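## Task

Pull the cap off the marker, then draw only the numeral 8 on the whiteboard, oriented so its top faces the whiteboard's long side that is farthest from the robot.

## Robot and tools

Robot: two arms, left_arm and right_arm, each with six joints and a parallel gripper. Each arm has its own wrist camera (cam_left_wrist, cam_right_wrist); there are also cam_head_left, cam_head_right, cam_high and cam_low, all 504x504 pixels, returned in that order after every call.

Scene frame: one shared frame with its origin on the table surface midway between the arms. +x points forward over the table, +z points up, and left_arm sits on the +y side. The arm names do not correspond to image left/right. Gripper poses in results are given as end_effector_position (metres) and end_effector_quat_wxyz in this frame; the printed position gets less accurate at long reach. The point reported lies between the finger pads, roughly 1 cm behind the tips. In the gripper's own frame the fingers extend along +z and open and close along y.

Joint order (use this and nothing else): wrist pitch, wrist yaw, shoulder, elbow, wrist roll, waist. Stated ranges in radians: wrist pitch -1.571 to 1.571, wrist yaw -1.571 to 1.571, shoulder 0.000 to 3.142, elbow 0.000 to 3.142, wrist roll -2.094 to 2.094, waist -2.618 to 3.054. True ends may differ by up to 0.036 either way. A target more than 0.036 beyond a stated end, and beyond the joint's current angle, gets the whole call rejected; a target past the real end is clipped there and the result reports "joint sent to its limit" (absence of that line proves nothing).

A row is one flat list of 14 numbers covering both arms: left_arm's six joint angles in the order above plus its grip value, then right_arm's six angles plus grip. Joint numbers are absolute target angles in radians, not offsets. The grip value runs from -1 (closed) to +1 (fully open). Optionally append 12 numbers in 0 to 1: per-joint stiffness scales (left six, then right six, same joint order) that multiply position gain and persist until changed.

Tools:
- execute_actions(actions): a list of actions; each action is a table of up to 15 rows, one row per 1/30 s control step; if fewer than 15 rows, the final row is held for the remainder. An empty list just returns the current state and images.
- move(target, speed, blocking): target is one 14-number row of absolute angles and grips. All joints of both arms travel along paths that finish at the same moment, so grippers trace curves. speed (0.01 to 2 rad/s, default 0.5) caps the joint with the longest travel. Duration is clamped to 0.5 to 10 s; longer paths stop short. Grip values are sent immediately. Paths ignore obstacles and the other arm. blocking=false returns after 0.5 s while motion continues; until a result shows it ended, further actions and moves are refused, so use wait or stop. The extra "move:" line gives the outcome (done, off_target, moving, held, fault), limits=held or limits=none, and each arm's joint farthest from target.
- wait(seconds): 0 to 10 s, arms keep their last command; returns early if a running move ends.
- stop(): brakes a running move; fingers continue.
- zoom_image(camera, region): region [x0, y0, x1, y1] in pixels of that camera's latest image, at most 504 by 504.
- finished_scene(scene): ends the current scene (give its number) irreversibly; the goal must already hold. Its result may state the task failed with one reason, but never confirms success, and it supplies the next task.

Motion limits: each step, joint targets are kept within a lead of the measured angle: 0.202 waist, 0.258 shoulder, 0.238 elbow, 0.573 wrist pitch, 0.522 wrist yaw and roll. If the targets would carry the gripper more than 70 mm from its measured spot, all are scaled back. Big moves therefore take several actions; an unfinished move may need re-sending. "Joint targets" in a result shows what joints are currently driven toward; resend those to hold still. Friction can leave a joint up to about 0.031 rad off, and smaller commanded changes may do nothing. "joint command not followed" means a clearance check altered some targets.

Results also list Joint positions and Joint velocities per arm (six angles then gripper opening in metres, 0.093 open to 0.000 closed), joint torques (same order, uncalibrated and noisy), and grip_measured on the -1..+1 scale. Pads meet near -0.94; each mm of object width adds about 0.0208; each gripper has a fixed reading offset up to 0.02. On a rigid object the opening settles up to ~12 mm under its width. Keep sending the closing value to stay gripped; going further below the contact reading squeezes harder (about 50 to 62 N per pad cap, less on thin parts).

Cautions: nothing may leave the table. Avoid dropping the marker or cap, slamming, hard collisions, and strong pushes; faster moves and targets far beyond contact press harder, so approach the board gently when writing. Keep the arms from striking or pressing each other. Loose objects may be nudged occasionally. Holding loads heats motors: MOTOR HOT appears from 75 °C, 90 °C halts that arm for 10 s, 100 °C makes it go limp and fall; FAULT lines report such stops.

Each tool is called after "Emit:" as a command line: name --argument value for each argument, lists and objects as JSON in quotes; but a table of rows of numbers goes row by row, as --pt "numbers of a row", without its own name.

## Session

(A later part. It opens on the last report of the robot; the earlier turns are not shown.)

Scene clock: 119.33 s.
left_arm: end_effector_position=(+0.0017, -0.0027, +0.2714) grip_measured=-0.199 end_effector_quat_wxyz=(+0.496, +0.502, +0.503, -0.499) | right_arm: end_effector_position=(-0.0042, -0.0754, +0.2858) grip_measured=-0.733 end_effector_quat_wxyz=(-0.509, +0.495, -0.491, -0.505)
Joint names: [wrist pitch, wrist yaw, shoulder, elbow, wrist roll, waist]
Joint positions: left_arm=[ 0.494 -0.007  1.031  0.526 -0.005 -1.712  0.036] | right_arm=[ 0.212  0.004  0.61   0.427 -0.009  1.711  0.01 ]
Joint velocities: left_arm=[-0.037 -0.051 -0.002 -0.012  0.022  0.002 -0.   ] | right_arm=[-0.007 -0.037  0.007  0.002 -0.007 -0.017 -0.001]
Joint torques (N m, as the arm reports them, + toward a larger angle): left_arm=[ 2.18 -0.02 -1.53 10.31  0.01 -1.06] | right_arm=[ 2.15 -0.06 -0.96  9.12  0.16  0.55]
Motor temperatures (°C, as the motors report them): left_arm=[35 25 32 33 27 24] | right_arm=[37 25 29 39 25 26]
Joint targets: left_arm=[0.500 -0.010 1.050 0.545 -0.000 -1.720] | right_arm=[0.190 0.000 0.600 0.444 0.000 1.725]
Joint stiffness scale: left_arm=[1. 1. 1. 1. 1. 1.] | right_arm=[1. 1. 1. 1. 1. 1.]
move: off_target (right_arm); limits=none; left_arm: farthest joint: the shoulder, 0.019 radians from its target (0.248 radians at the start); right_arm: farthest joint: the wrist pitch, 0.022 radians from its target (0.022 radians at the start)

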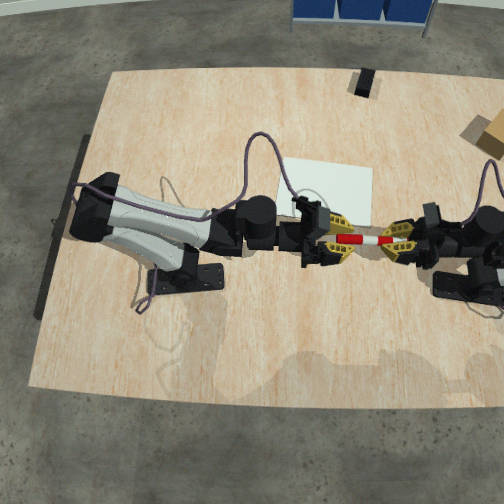

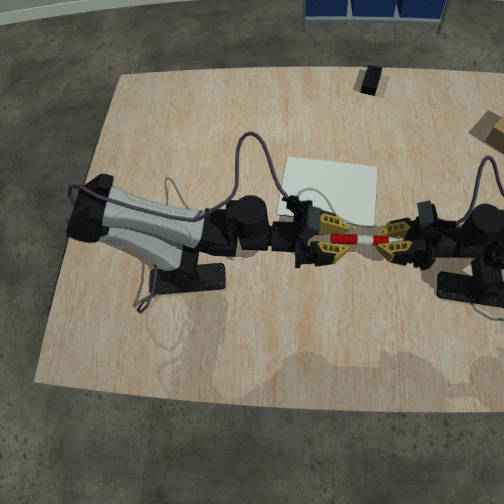

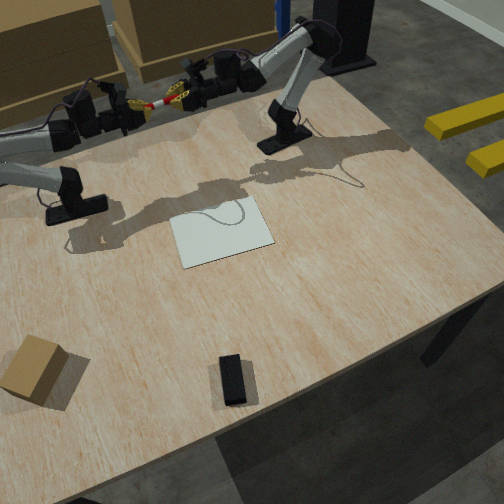

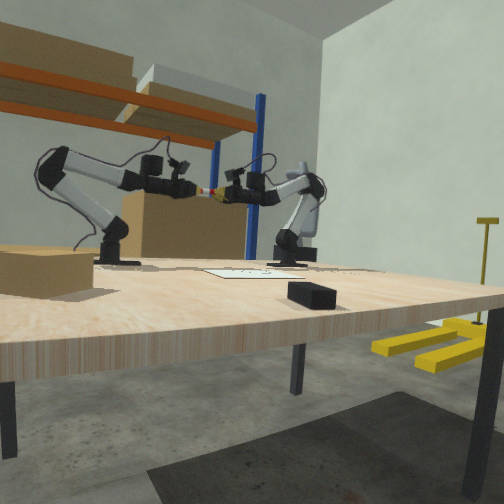

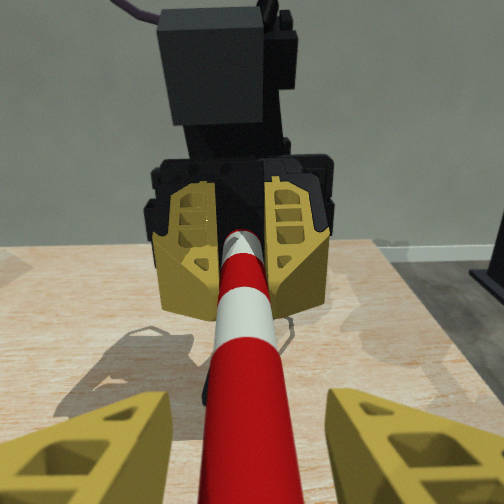

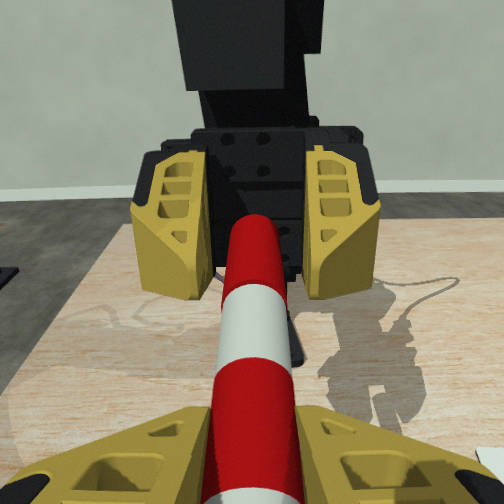

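Emit:
execute_actions --actions '[[[0.5,-0.01,1.05,0.545,0,-1.72,-0.9,0.19,0,0.6,0.444,0,1.725,-0.9]],[[0.5,-0.01,1.05,0.545,0,-1.72,-0.9,0.19,0,0.6,0.444,0,1.725,-0.9]]]'

Emit:
move --target '[0.33,-0.01,0.78,0.415,0,-1.72,-0.9,0.19,0,0.6,0.444,0,1.725,-0.9]' --speed 0.12

Scene clock: 126.20 s.
left_arm: end_effector_position=(+0.0017, -0.0027, +0.2716) grip_measured=-0.711 end_effector_quat_wxyz=(+0.496, +0.502, +0.503, -0.499) | right_arm: end_effector_position=(-0.0043, -0.0754, +0.2858) grip_measured=-0.733 end_effector_quat_wxyz=(-0.509, +0.496, -0.490, -0.505)
Joint names: [wrist pitch, wrist yaw, shoulder, elbow, wrist roll, waist]
Joint positions: left_arm=[ 0.495 -0.007  1.031  0.526 -0.005 -1.712  0.011] | right_arm=[ 0.212  0.004  0.61   0.427 -0.009  1.711  0.01 ]
Joint velocities: left_arm=[-0.007  0.037 -0.007 -0.002 -0.051 -0.012  0.   ] | right_arm=[ 0.007 -0.066 -0.012 -0.022 -0.037 -0.017  0.001]
Joint torques (N m, as the arm reports them, + toward a larger angle): left_arm=[ 2.17 -0.02 -1.53 10.3   0.01 -1.06] | right_arm=[ 2.15 -0.05 -0.96  9.12  0.16  0.55]
Motor temperatures (°C, as the motors report them): left_arm=[35 25 32 34 27 24] | right_arm=[37 25 29 39 25 26]
Joint targets: left_arm=[0.500 -0.010 1.050 0.545 0.000 -1.720] | right_arm=[0.190 0.000 0.600 0.444 -0.000 1.725]
Joint stiffness scale: left_arm=[1. 1. 1. 1. 1. 1.] | right_arm=[1. 1. 1. 1. 1. 1.]

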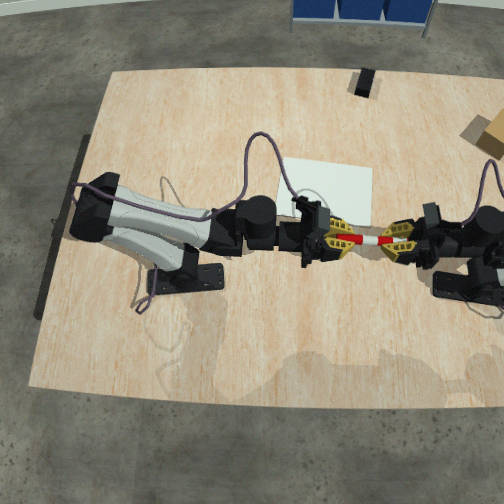

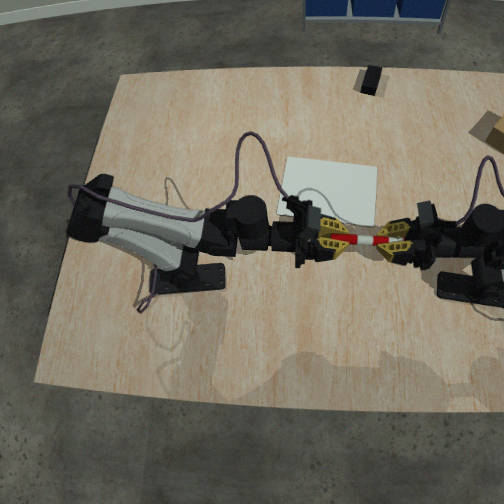

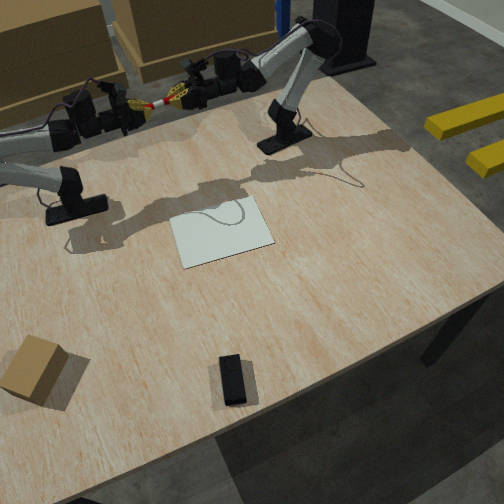

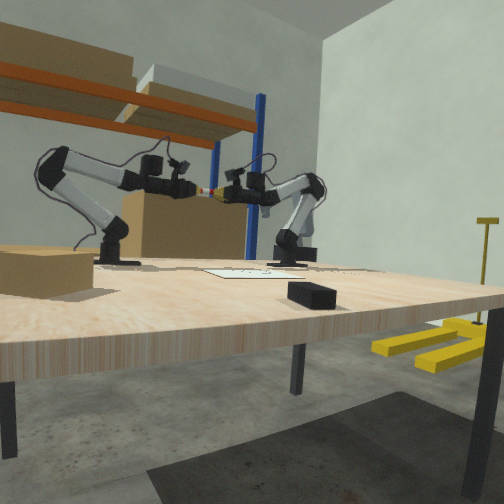

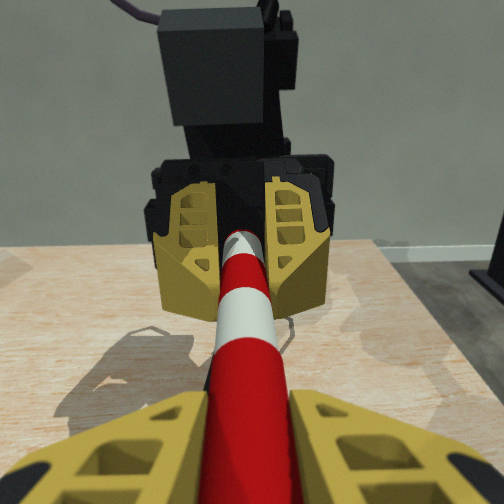

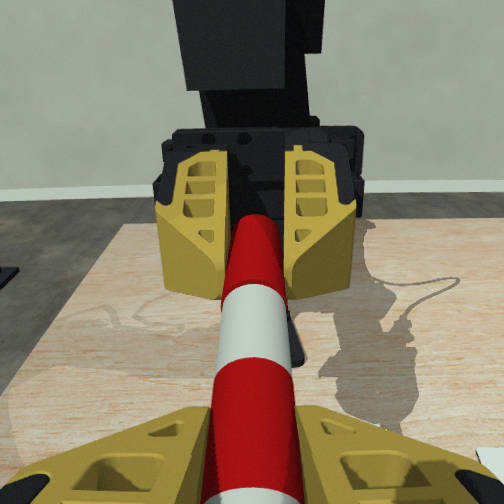

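Scene clock: 128.73 s.
left_arm: end_effector_position=(+0.0020, +0.0389, +0.2689) grip_measured=-0.711 end_effector_quat_wxyz=(+0.495, +0.503, +0.504, -0.498) | right_arm: end_effector_position=(-0.0043, -0.0754, +0.2862) grip_measured=-0.733 end_effector_quat_wxyz=(-0.509, +0.495, -0.490, -0.505)
Joint names: [wrist pitch, wrist yaw, shoulder, elbow, wrist roll, waist]
Joint positions: left_arm=[ 0.348 -0.007  0.799  0.437 -0.005 -1.712  0.011] | right_arm=[ 0.213  0.004  0.61   0.427 -0.009  1.711  0.01 ]
Joint velocities: left_arm=[ 0.051 -0.007  0.002 -0.012 -0.051  0.012 -0.   ] | right_arm=[ 0.037 -0.007  0.002  0.007  0.051 -0.002 -0.   ]
Joint torques (N m, as the arm reports them, + toward a larger angle): left_arm=[ 1.97 -0.02 -2.56  6.97  0.01 -1.05] | right_arm=[ 2.14 -0.05 -0.95  9.12  0.16  0.55]
Motor temperatures (°C, as the motors report them): left_arm=[35 25 32 34 27 24] | right_arm=[37 25 29 40 25 26]
Joint targets: left_arm=[0.330 -0.010 0.780 0.415 -0.000 -1.720] | right_arm=[0.190 -0.000 0.600 0.444 -0.000 1.725]
Joint stiffness scale: left_arm=[1. 1. 1. 1. 1. 1.] | right_arm=[1. 1. 1. 1. 1. 1.]
move: off_target (left_arm, right_arm); limits=none; left_arm: farthest joint: the elbow, 0.022 radians from its target (0.111 radians at the start); right_arm: farthest joint: the wrist pitch, 0.023 radians from its target (0.022 radians at the start)

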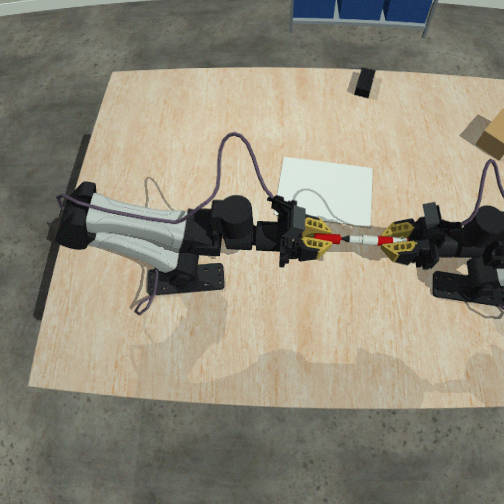

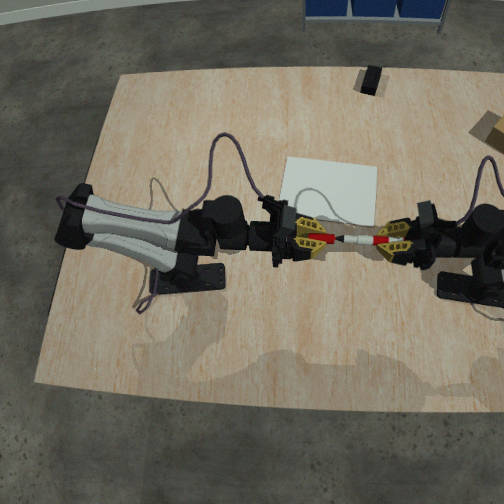

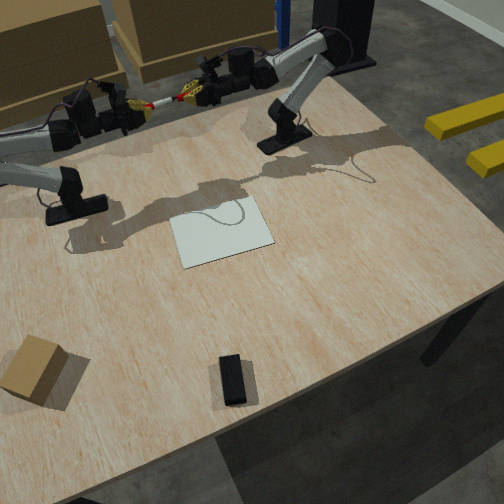

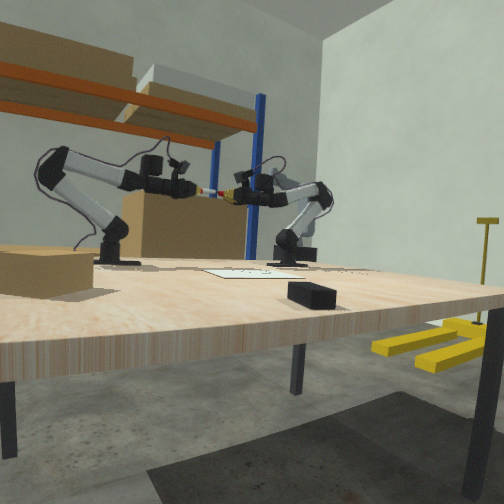

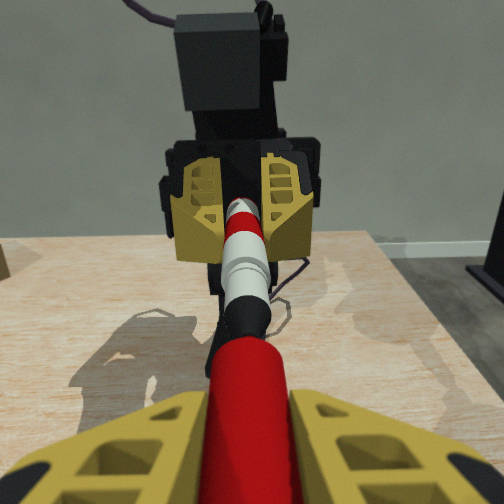

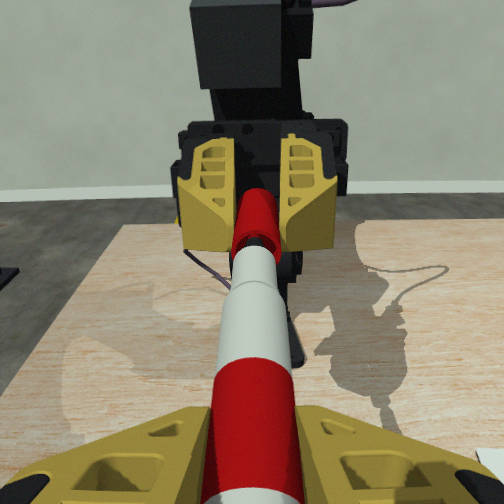

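Emit:
move --target '[0.1,-0.01,0.45,0.35,0,-1.72,-0.9,0.19,0,0.6,0.444,0,1.725,-0.9]' --speed 0.5

Emit:
move --target '[0,0,0.2,0.25,0,-2.0,-0.9,0.1,0,0.7,0.55,0,1.3,-0.9]' --speed 0.6

Emit:
move --target '[0,0,0.2,0.25,0,-2.0,-0.9,-0.39,0,1.765,1.237,0,1.09,-0.9]' --speed 0.6

Scene clock: 137.83 s.
left_arm: end_effector_position=(+0.0025, +0.0914, +0.2751) grip_measured=-0.711 end_effector_quat_wxyz=(+0.504, +0.493, +0.495, -0.507) | right_arm: end_effector_position=(-0.0043, -0.0754, +0.2862) grip_measured=-0.733 end_effector_quat_wxyz=(-0.509, +0.495, -0.490, -0.505)
Joint names: [wrist pitch, wrist yaw, shoulder, elbow, wrist roll, waist]
Joint positions: left_arm=[ 0.117 -0.007  0.467  0.374 -0.005 -1.712  0.011] | right_arm=[ 0.213  0.004  0.61   0.427 -0.009  1.711  0.01 ]
Joint velocities: left_arm=[-0.037  0.007 -0.007 -0.007 -0.007 -0.012 -0.   ] | right_arm=[-0.022 -0.037 -0.022  0.002  0.022 -0.002  0.   ]
Joint torques (N m, as the arm reports them, + toward a larger angle): left_arm=[ 1.96 -0.02 -0.6   6.75  0.01 -1.05] | right_arm=[ 2.14 -0.05 -0.97  9.12  0.16  0.56]
Motor temperatures (°C, as the motors report them): left_arm=[35 25 32 34 27 24] | right_arm=[38 25 29 41 25 26]
Joint targets: left_arm=[0.100 -0.010 0.450 0.350 0.000 -1.720] | right_arm=[0.190 0.000 0.600 0.444 0.000 1.725]
Joint stiffness scale: left_arm=[1. 1. 1. 1. 1. 1.] | right_arm=[1. 1. 1. 1. 1. 1.]
move: off_target (left_arm, right_arm); limits=none; left_arm: farthest joint: the elbow, 0.024 radians from its target (0.087 radians at the start); right_arm: farthest joint: the wrist pitch, 0.023 radians from its target (0.023 radians at the start)

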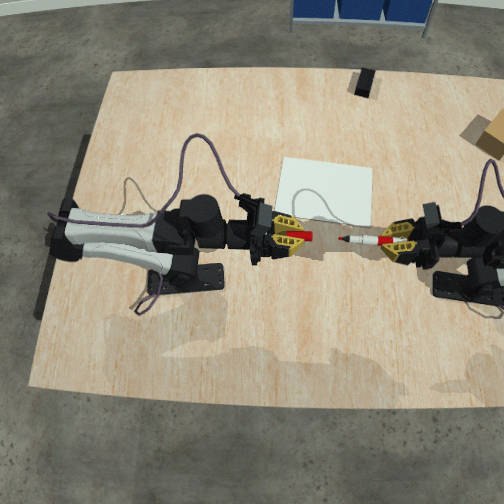

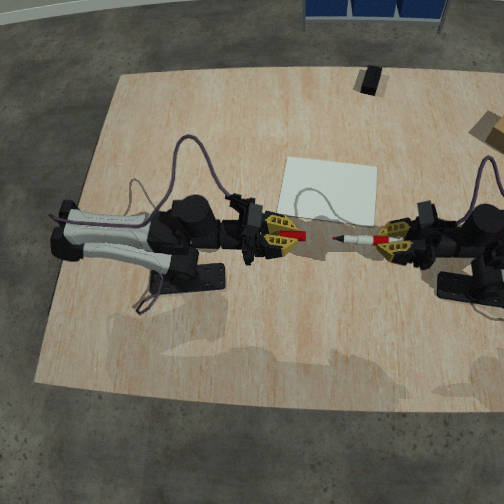

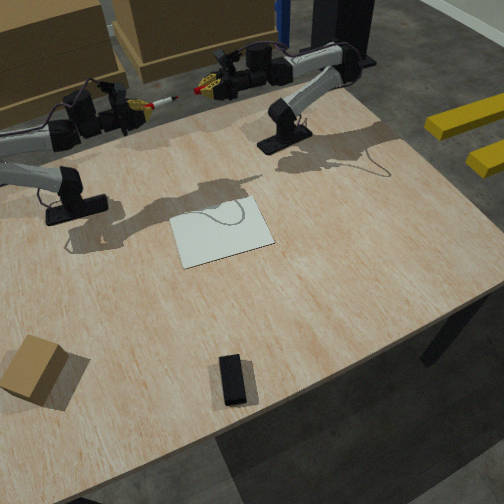

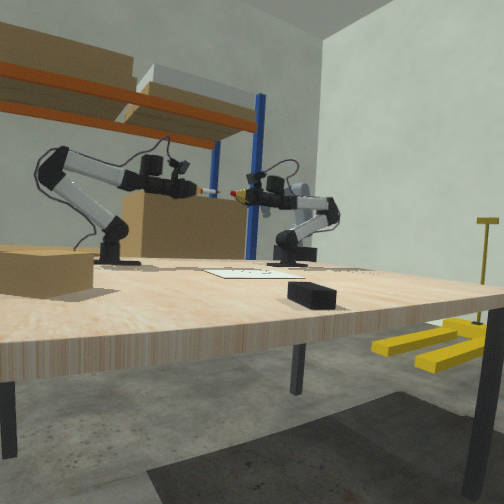

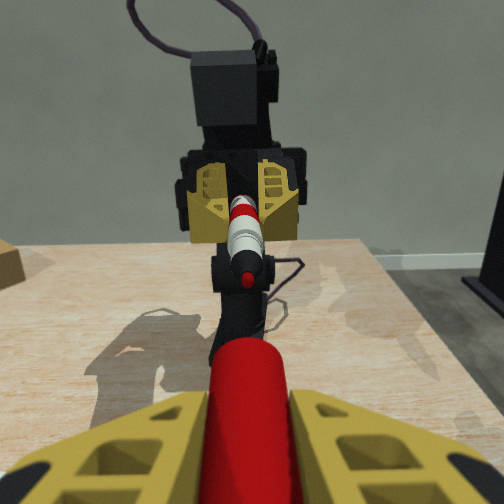

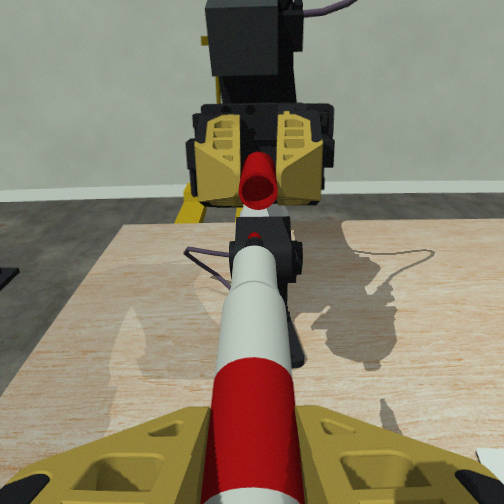

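Scene clock: 139.17 s.
left_arm: end_effector_position=(-0.0651, +0.1316, +0.2605) grip_measured=-0.711 end_effector_quat_wxyz=(+0.438, +0.544, +0.411, -0.585) | right_arm: end_effector_position=(+0.1153, -0.0874, +0.2954) grip_measured=-0.734 end_effector_quat_wxyz=(+0.581, -0.401, +0.595, +0.384)
Joint names: [wrist pitch, wrist yaw, shoulder, elbow, wrist roll, waist]
Joint positions: left_arm=[ 0.017 -0.007  0.219  0.272 -0.005 -1.992  0.011] | right_arm=[ 0.125  0.001  0.687  0.533 -0.009  1.313  0.01 ]
Joint velocities: left_arm=[ 0.037 -0.007 -0.002 -0.002 -0.051 -0.022  0.   ] | right_arm=[-0.037  0.037 -0.002  0.017  0.007  0.007  0.   ]
Joint torques (N m, as the arm reports them, + toward a larger angle): left_arm=[ 1.94  0.07  0.23  6.62  0.01 -1.08] | right_arm=[ 2.15 -0.03  0.37  9.11  0.16 -1.27]
Motor temperatures (°C, as the motors report them): left_arm=[35 25 32 34 27 24] | right_arm=[38 25 29 41 25 26]
Joint targets: left_arm=[0.000 0.000 0.200 0.250 0.000 -2.000] | right_arm=[0.100 0.000 0.700 0.550 -0.000 1.300]
Joint stiffness scale: left_arm=[1. 1. 1. 1. 1. 1.] | right_arm=[1. 1. 1. 1. 1. 1.]
move: off_target (left_arm, right_arm); limits=none; left_arm: farthest joint: the elbow, 0.022 radians from its target (0.124 radians at the start); right_arm: farthest joint: the wrist pitch, 0.025 radians from its target (0.113 radians at the start)

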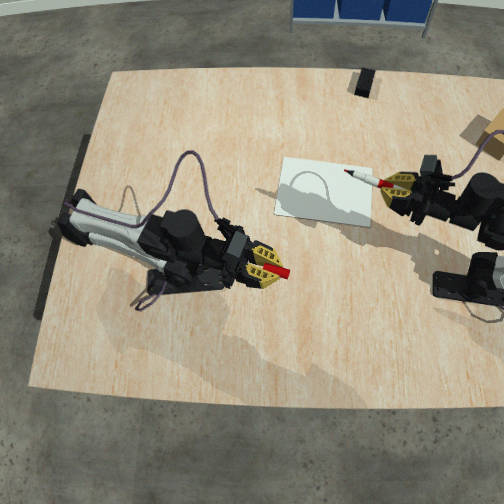

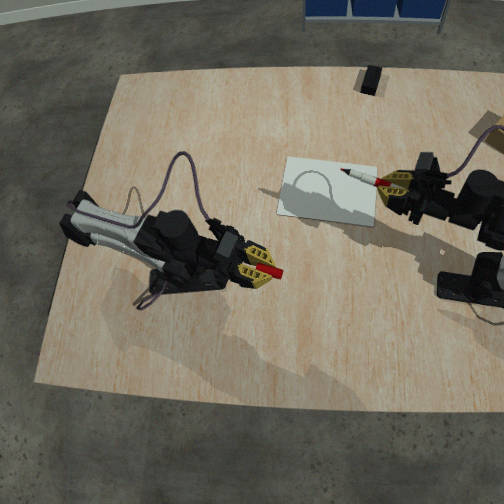

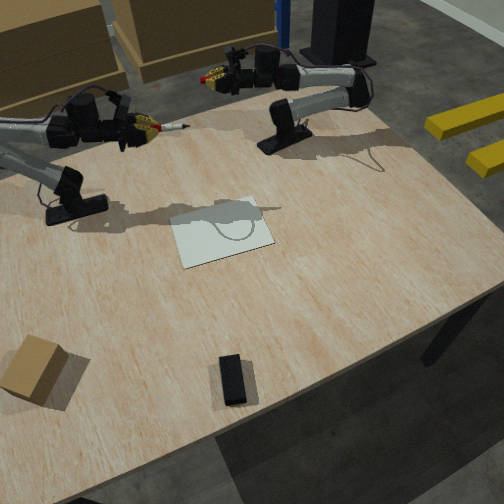

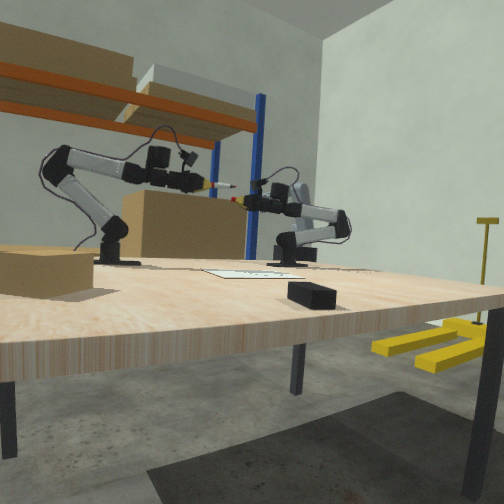

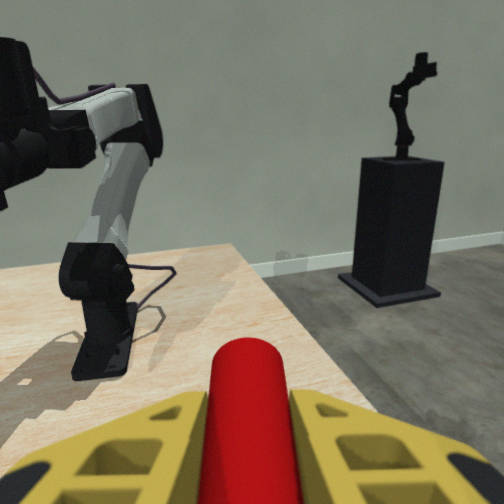

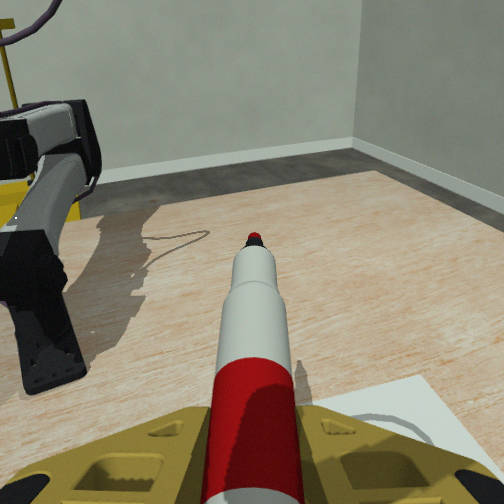

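Scene clock: 141.63 s.
left_arm: end_effector_position=(-0.0651, +0.1316, +0.2603) grip_measured=-0.711 end_effector_quat_wxyz=(+0.438, +0.544, +0.412, -0.585) | right_arm: end_effector_position=(+0.2575, +0.0041, +0.1072) grip_measured=-0.734 end_effector_quat_wxyz=(+0.289, -0.443, +0.835, +0.150)
Joint names: [wrist pitch, wrist yaw, shoulder, elbow, wrist roll, waist]
Joint positions: left_arm=[ 0.016 -0.007  0.219  0.272 -0.005 -1.992  0.011] | right_arm=[-0.366  0.001  1.756  1.214 -0.009  1.102  0.01 ]
Joint velocities: left_arm=[ 0.007 -0.095 -0.017 -0.002 -0.037 -0.007  0.   ] | right_arm=[-0.095 -0.037 -0.017  0.002 -0.022  0.022 -0.   ]
Joint torques (N m, as the arm reports them, + toward a larger angle): left_arm=[ 1.94  0.07  0.22  6.63  0.01 -1.09] | right_arm=[ 1.51 -0.03 -7.8   8.73  0.16 -1.17]
Motor temperatures (°C, as the motors report them): left_arm=[35 25 32 34 27 24] | right_arm=[37 25 29 41 25 26]
Joint targets: left_arm=[-0.000 -0.000 0.200 0.250 -0.000 -2.000] | right_arm=[-0.390 0.000 1.765 1.237 -0.000 1.090]
Joint stiffness scale: left_arm=[1. 1. 1. 1. 1. 1.] | right_arm=[1. 1. 1. 1. 1. 1.]
move: off_target (left_arm, right_arm); limits=none; left_arm: farthest joint: the elbow, 0.022 radians from its target (0.022 radians at the start); right_arm: farthest joint: the wrist pitch, 0.024 radians from its target (0.515 radians at the start)

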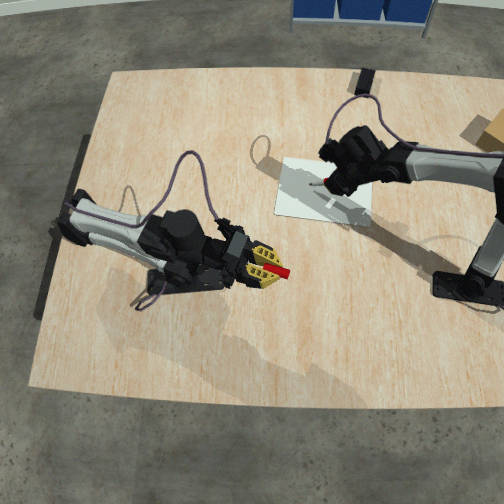

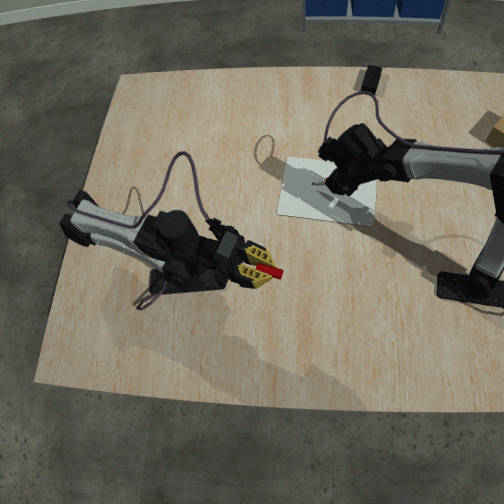

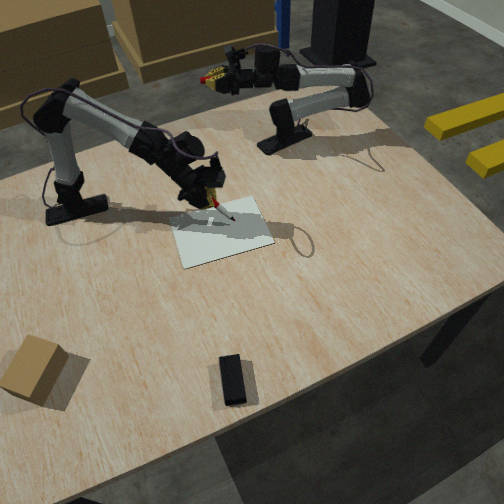

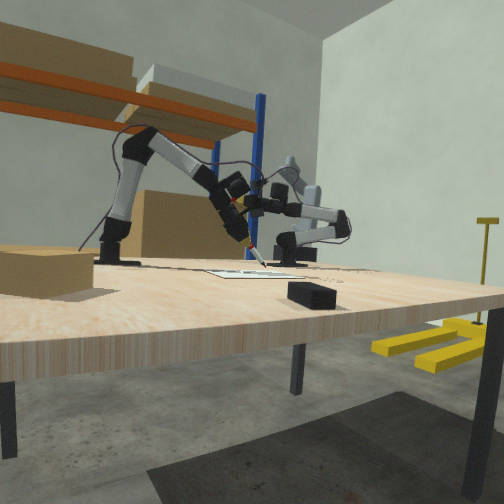

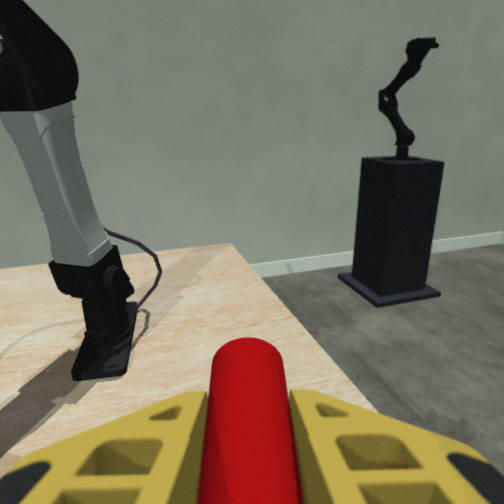

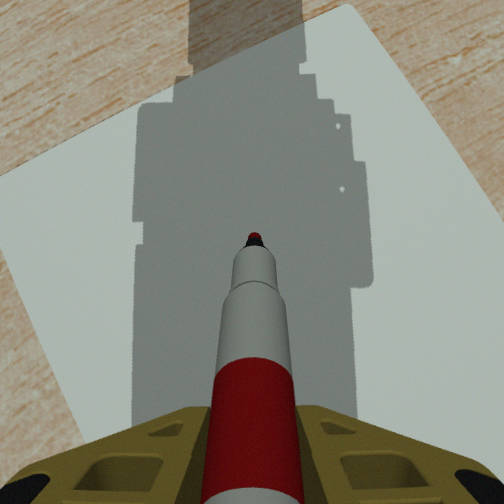

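Emit:
move --target '[0,0,0.2,0.25,0,-2.0,-0.9,-0.5,0,1.765,1.21,0,1.078,-0.9]' --speed 0.08

Scene clock: 154.20 s.
left_arm: end_effector_position=(-0.0651, +0.1316, +0.2603) grip_measured=-0.711 end_effector_quat_wxyz=(+0.438, +0.544, +0.412, -0.585) | right_arm: end_effector_position=(+0.2495, -0.0151, +0.0929) grip_measured=-0.734 end_effector_quat_wxyz=(+0.247, -0.446, +0.851, +0.126)
Joint names: [wrist pitch, wrist yaw, shoulder, elbow, wrist roll, waist]
Joint positions: left_arm=[ 0.016 -0.007  0.219  0.272 -0.005 -1.992  0.011] | right_arm=[-0.468  0.001  1.756  1.214 -0.009  1.092  0.01 ]
Joint velocities: left_arm=[-0.022  0.125  0.002 -0.002 -0.022  0.007 -0.001] | right_arm=[ 0.066  0.022 -0.002  0.007  0.022  0.012  0.001]
Joint torques (N m, as the arm reports them, + toward a larger angle): left_arm=[ 1.94  0.07  0.23  6.62  0.01 -1.09] | right_arm=[ 1.23 -0.03 -7.68  6.7   0.16 -1.34]
Motor temperatures (°C, as the motors report them): left_arm=[35 25 32 33 27 24] | right_arm=[36 25 31 41 25 26]
Joint targets: left_arm=[0.000 0.000 0.200 0.250 0.000 -2.000] | right_arm=[-0.500 0.000 1.765 1.210 -0.000 1.078]
Joint stiffness scale: left_arm=[1. 1. 1. 1. 1. 1.] | right_arm=[1. 1. 1. 1. 1. 1.]
move: off_target (left_arm, right_arm); limits=none; left_arm: farthest joint: the elbow, 0.022 radians from its target (0.022 radians at the start); right_arm: farthest joint: the wrist pitch, 0.032 radians from its target (0.134 radians at the start)

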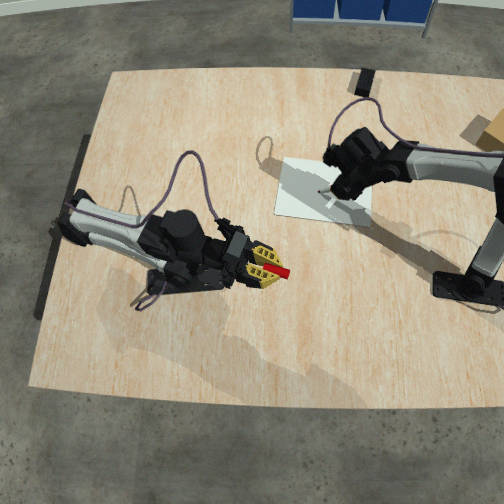

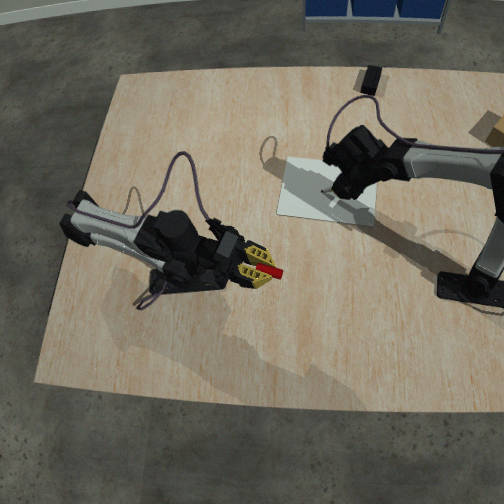

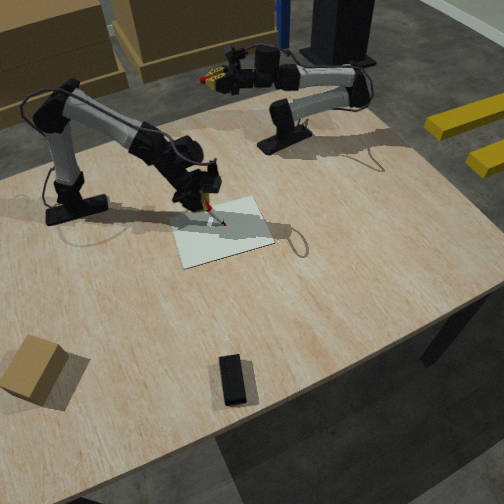

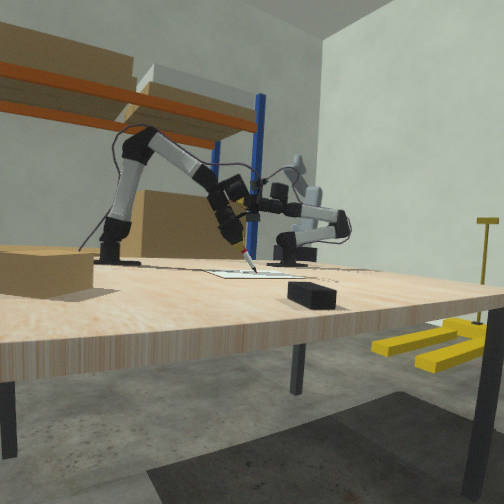

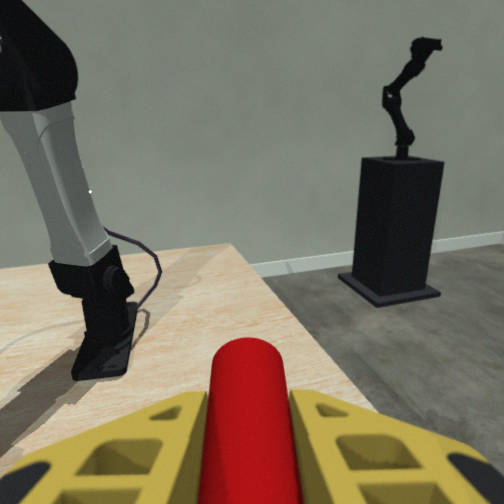

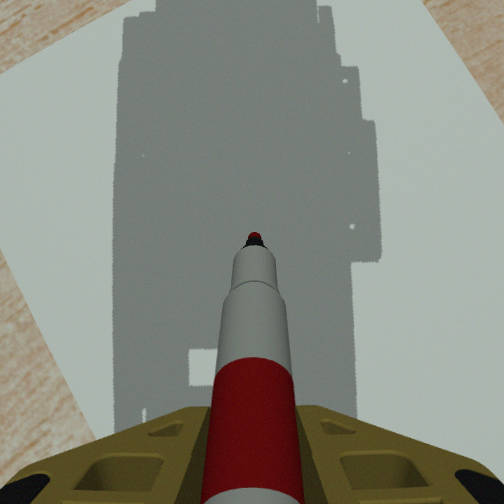

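Emit:
execute_actions --actions '[[[0,0,0.2,0.25,0,-2,-0.9,-0.55,0,1.764,1.21,0,1.085,-0.9,1,1,1,1,1,1,0.4,1,1,1,1,1],[0,0,0.2,0.25,0,-2,-0.9,-0.57,0,1.762,1.21,0,1.092,-0.9],[0,0,0.2,0.25,0,-2,-0.9,-0.59,0,1.76,1.21,0,1.098,-0.9],[0,0,0.2,0.25,0,-2,-0.9,-0.612,0,1.758,1.21,0,1.103,-0.9],[0,0,0.2,0.25,0,-2,-0.9,-0.62,0,1.755,1.21,0,1.104,-0.9],[0,0,0.2,0.25,0,-2,-0.9,-0.627,0,1.752,1.21,0,1.105,-0.9],[0,0,0.2,0.25,0,-2,-0.9,-0.635,0,1.749,1.21,0,1.105,-0.9],[0,0,0.2,0.25,0,-2,-0.9,-0.643,0,1.746,1.21,0,1.106,-0.9],[0,0,0.2,0.25,0,-2,-0.9,-0.651,0,1.743,1.21,0,1.106,-0.9],[0,0,0.2,0.25,0,-2,-0.9,-0.659,0,1.74,1.21,0,1.106,-0.9],[0,0,0.2,0.25,0,-2,-0.9,-0.666,0,1.737,1.21,0,1.107,-0.9],[0,0,0.2,0.25,0,-2,-0.9,-0.672,0,1.735,1.21,0,1.107,-0.9]], [[0,0,0.2,0.25,0,-2,-0.9,-0.679,0,1.7325,1.21,0,1.108,-0.9],[0,0,0.2,0.25,0,-2,-0.9,-0.686,0,1.73,1.21,0,1.109,-0.9],[0,0,0.2,0.25,0,-2,-0.9,-0.694,0,1.7275,1.21,0,1.11,-0.9],[0,0,0.2,0.25,0,-2,-0.9,-0.701,0,1.725,1.21,0,1.111,-0.9],[0,0,0.2,0.25,0,-2,-0.9,-0.708,0,1.7225,1.21,0,1.1125,-0.9],[0,0,0.2,0.25,0,-2,-0.9,-0.715,0,1.72,1.21,0,1.114,-0.9],[0,0,0.2,0.25,0,-2,-0.9,-0.723,0,1.7175,1.21,0,1.116,-0.9],[0,0,0.2,0.25,0,-2,-0.9,-0.73,0,1.715,1.21,0,1.118,-0.9]], [[0,0,0.2,0.25,0,-2,-0.9,-0.735,0,1.713,1.21,0,1.12,-0.9],[0,0,0.2,0.25,0,-2,-0.9,-0.74,0,1.711,1.21,0,1.122,-0.9],[0,0,0.2,0.25,0,-2,-0.9,-0.745,0,1.709,1.21,0,1.125,-0.9],[0,0,0.2,0.25,0,-2,-0.9,-0.75,0,1.7075,1.21,0,1.128,-0.9],[0,0,0.2,0.25,0,-2,-0.9,-0.754,0,1.706,1.21,0,1.131,-0.9],[0,0,0.2,0.25,0,-2,-0.9,-0.757,0,1.705,1.21,0,1.134,-0.9],[0,0,0.2,0.25,0,-2,-0.9,-0.76,0,1.704,1.21,0,1.137,-0.9],[0,0,0.2,0.25,0,-2,-0.9,-0.762,0,1.703,1.21,0,1.14,-0.9]]]'

Scene clock: 196.63 s.
left_arm: end_effector_position=(-0.0651, +0.1316, +0.2603) grip_measured=-0.711 end_effector_quat_wxyz=(+0.438, +0.544, +0.412, -0.585) | right_arm: end_effector_position=(+0.2197, -0.0329, +0.0960) grip_measured=-0.734 end_effector_quat_wxyz=(+0.201, -0.467, +0.854, +0.107)
Joint names: [wrist pitch, wrist yaw, shoulder, elbow, wrist roll, waist]
Joint positions: left_arm=[ 0.016 -0.007  0.219  0.272 -0.005 -1.992  0.011] | right_arm=[-0.622  0.001  1.703  1.214 -0.009  1.126  0.01 ]
Joint velocities: left_arm=[ 0.022 -0.081  0.007 -0.017 -0.022  0.002  0.   ] | right_arm=[-0.081 -0.037  0.002 -0.007  0.037 -0.022 -0.001]
Joint torques (N m, as the arm reports them, + toward a larger angle): left_arm=[ 1.94  0.07  0.23  6.63  0.01 -1.09] | right_arm=[ 0.8  -0.03 -7.82  6.65  0.16  0.54]
Motor temperatures (°C, as the motors report them): left_arm=[36 25 31 33 27 24] | right_arm=[33 25 35 40 25 26]
Joint targets: left_arm=[-0.000 -0.000 0.200 0.250 0.000 -2.000] | right_arm=[-0.762 -0.000 1.703 1.210 -0.000 1.140]
Joint stiffness scale: left_arm=[1. 1. 1. 1. 1. 1.] | right_arm=[0.4 1.  1.  1.  1.  1. ]

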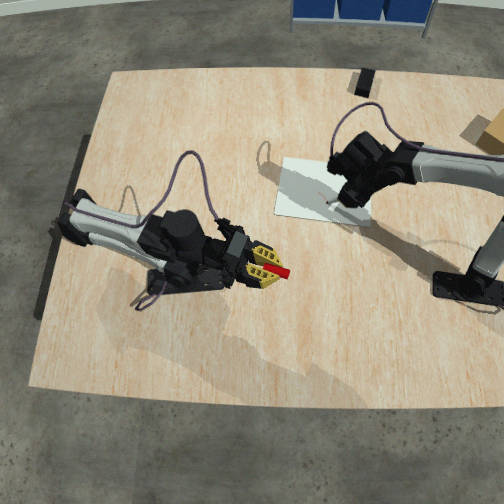

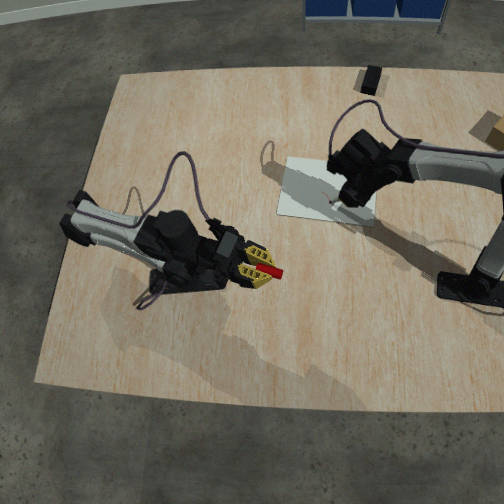

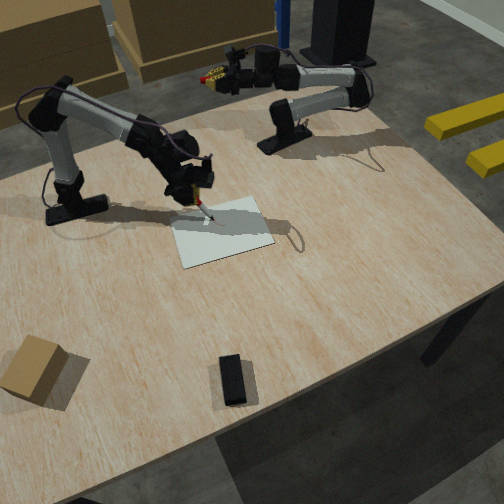

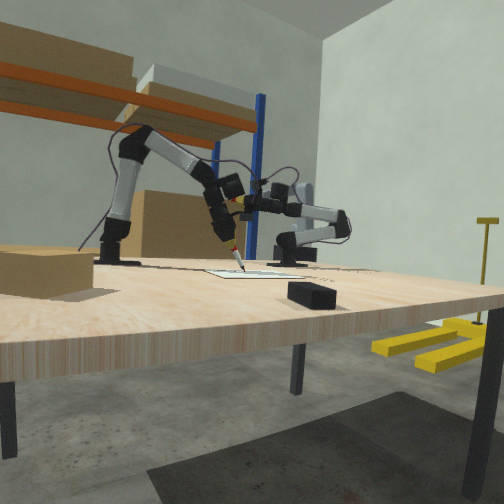

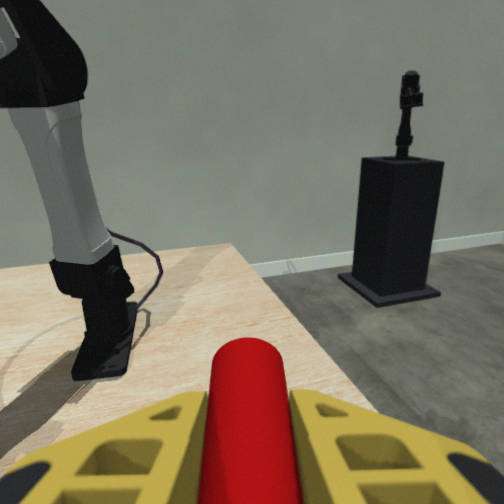

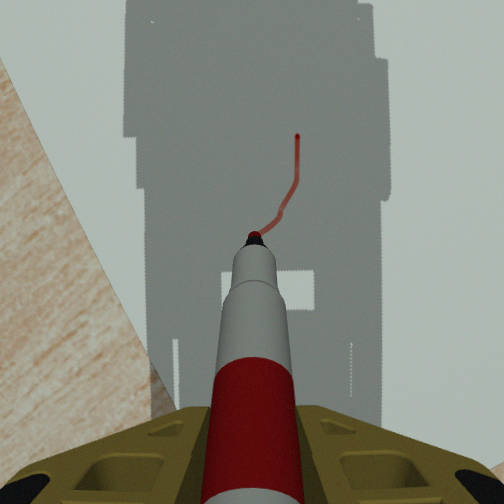

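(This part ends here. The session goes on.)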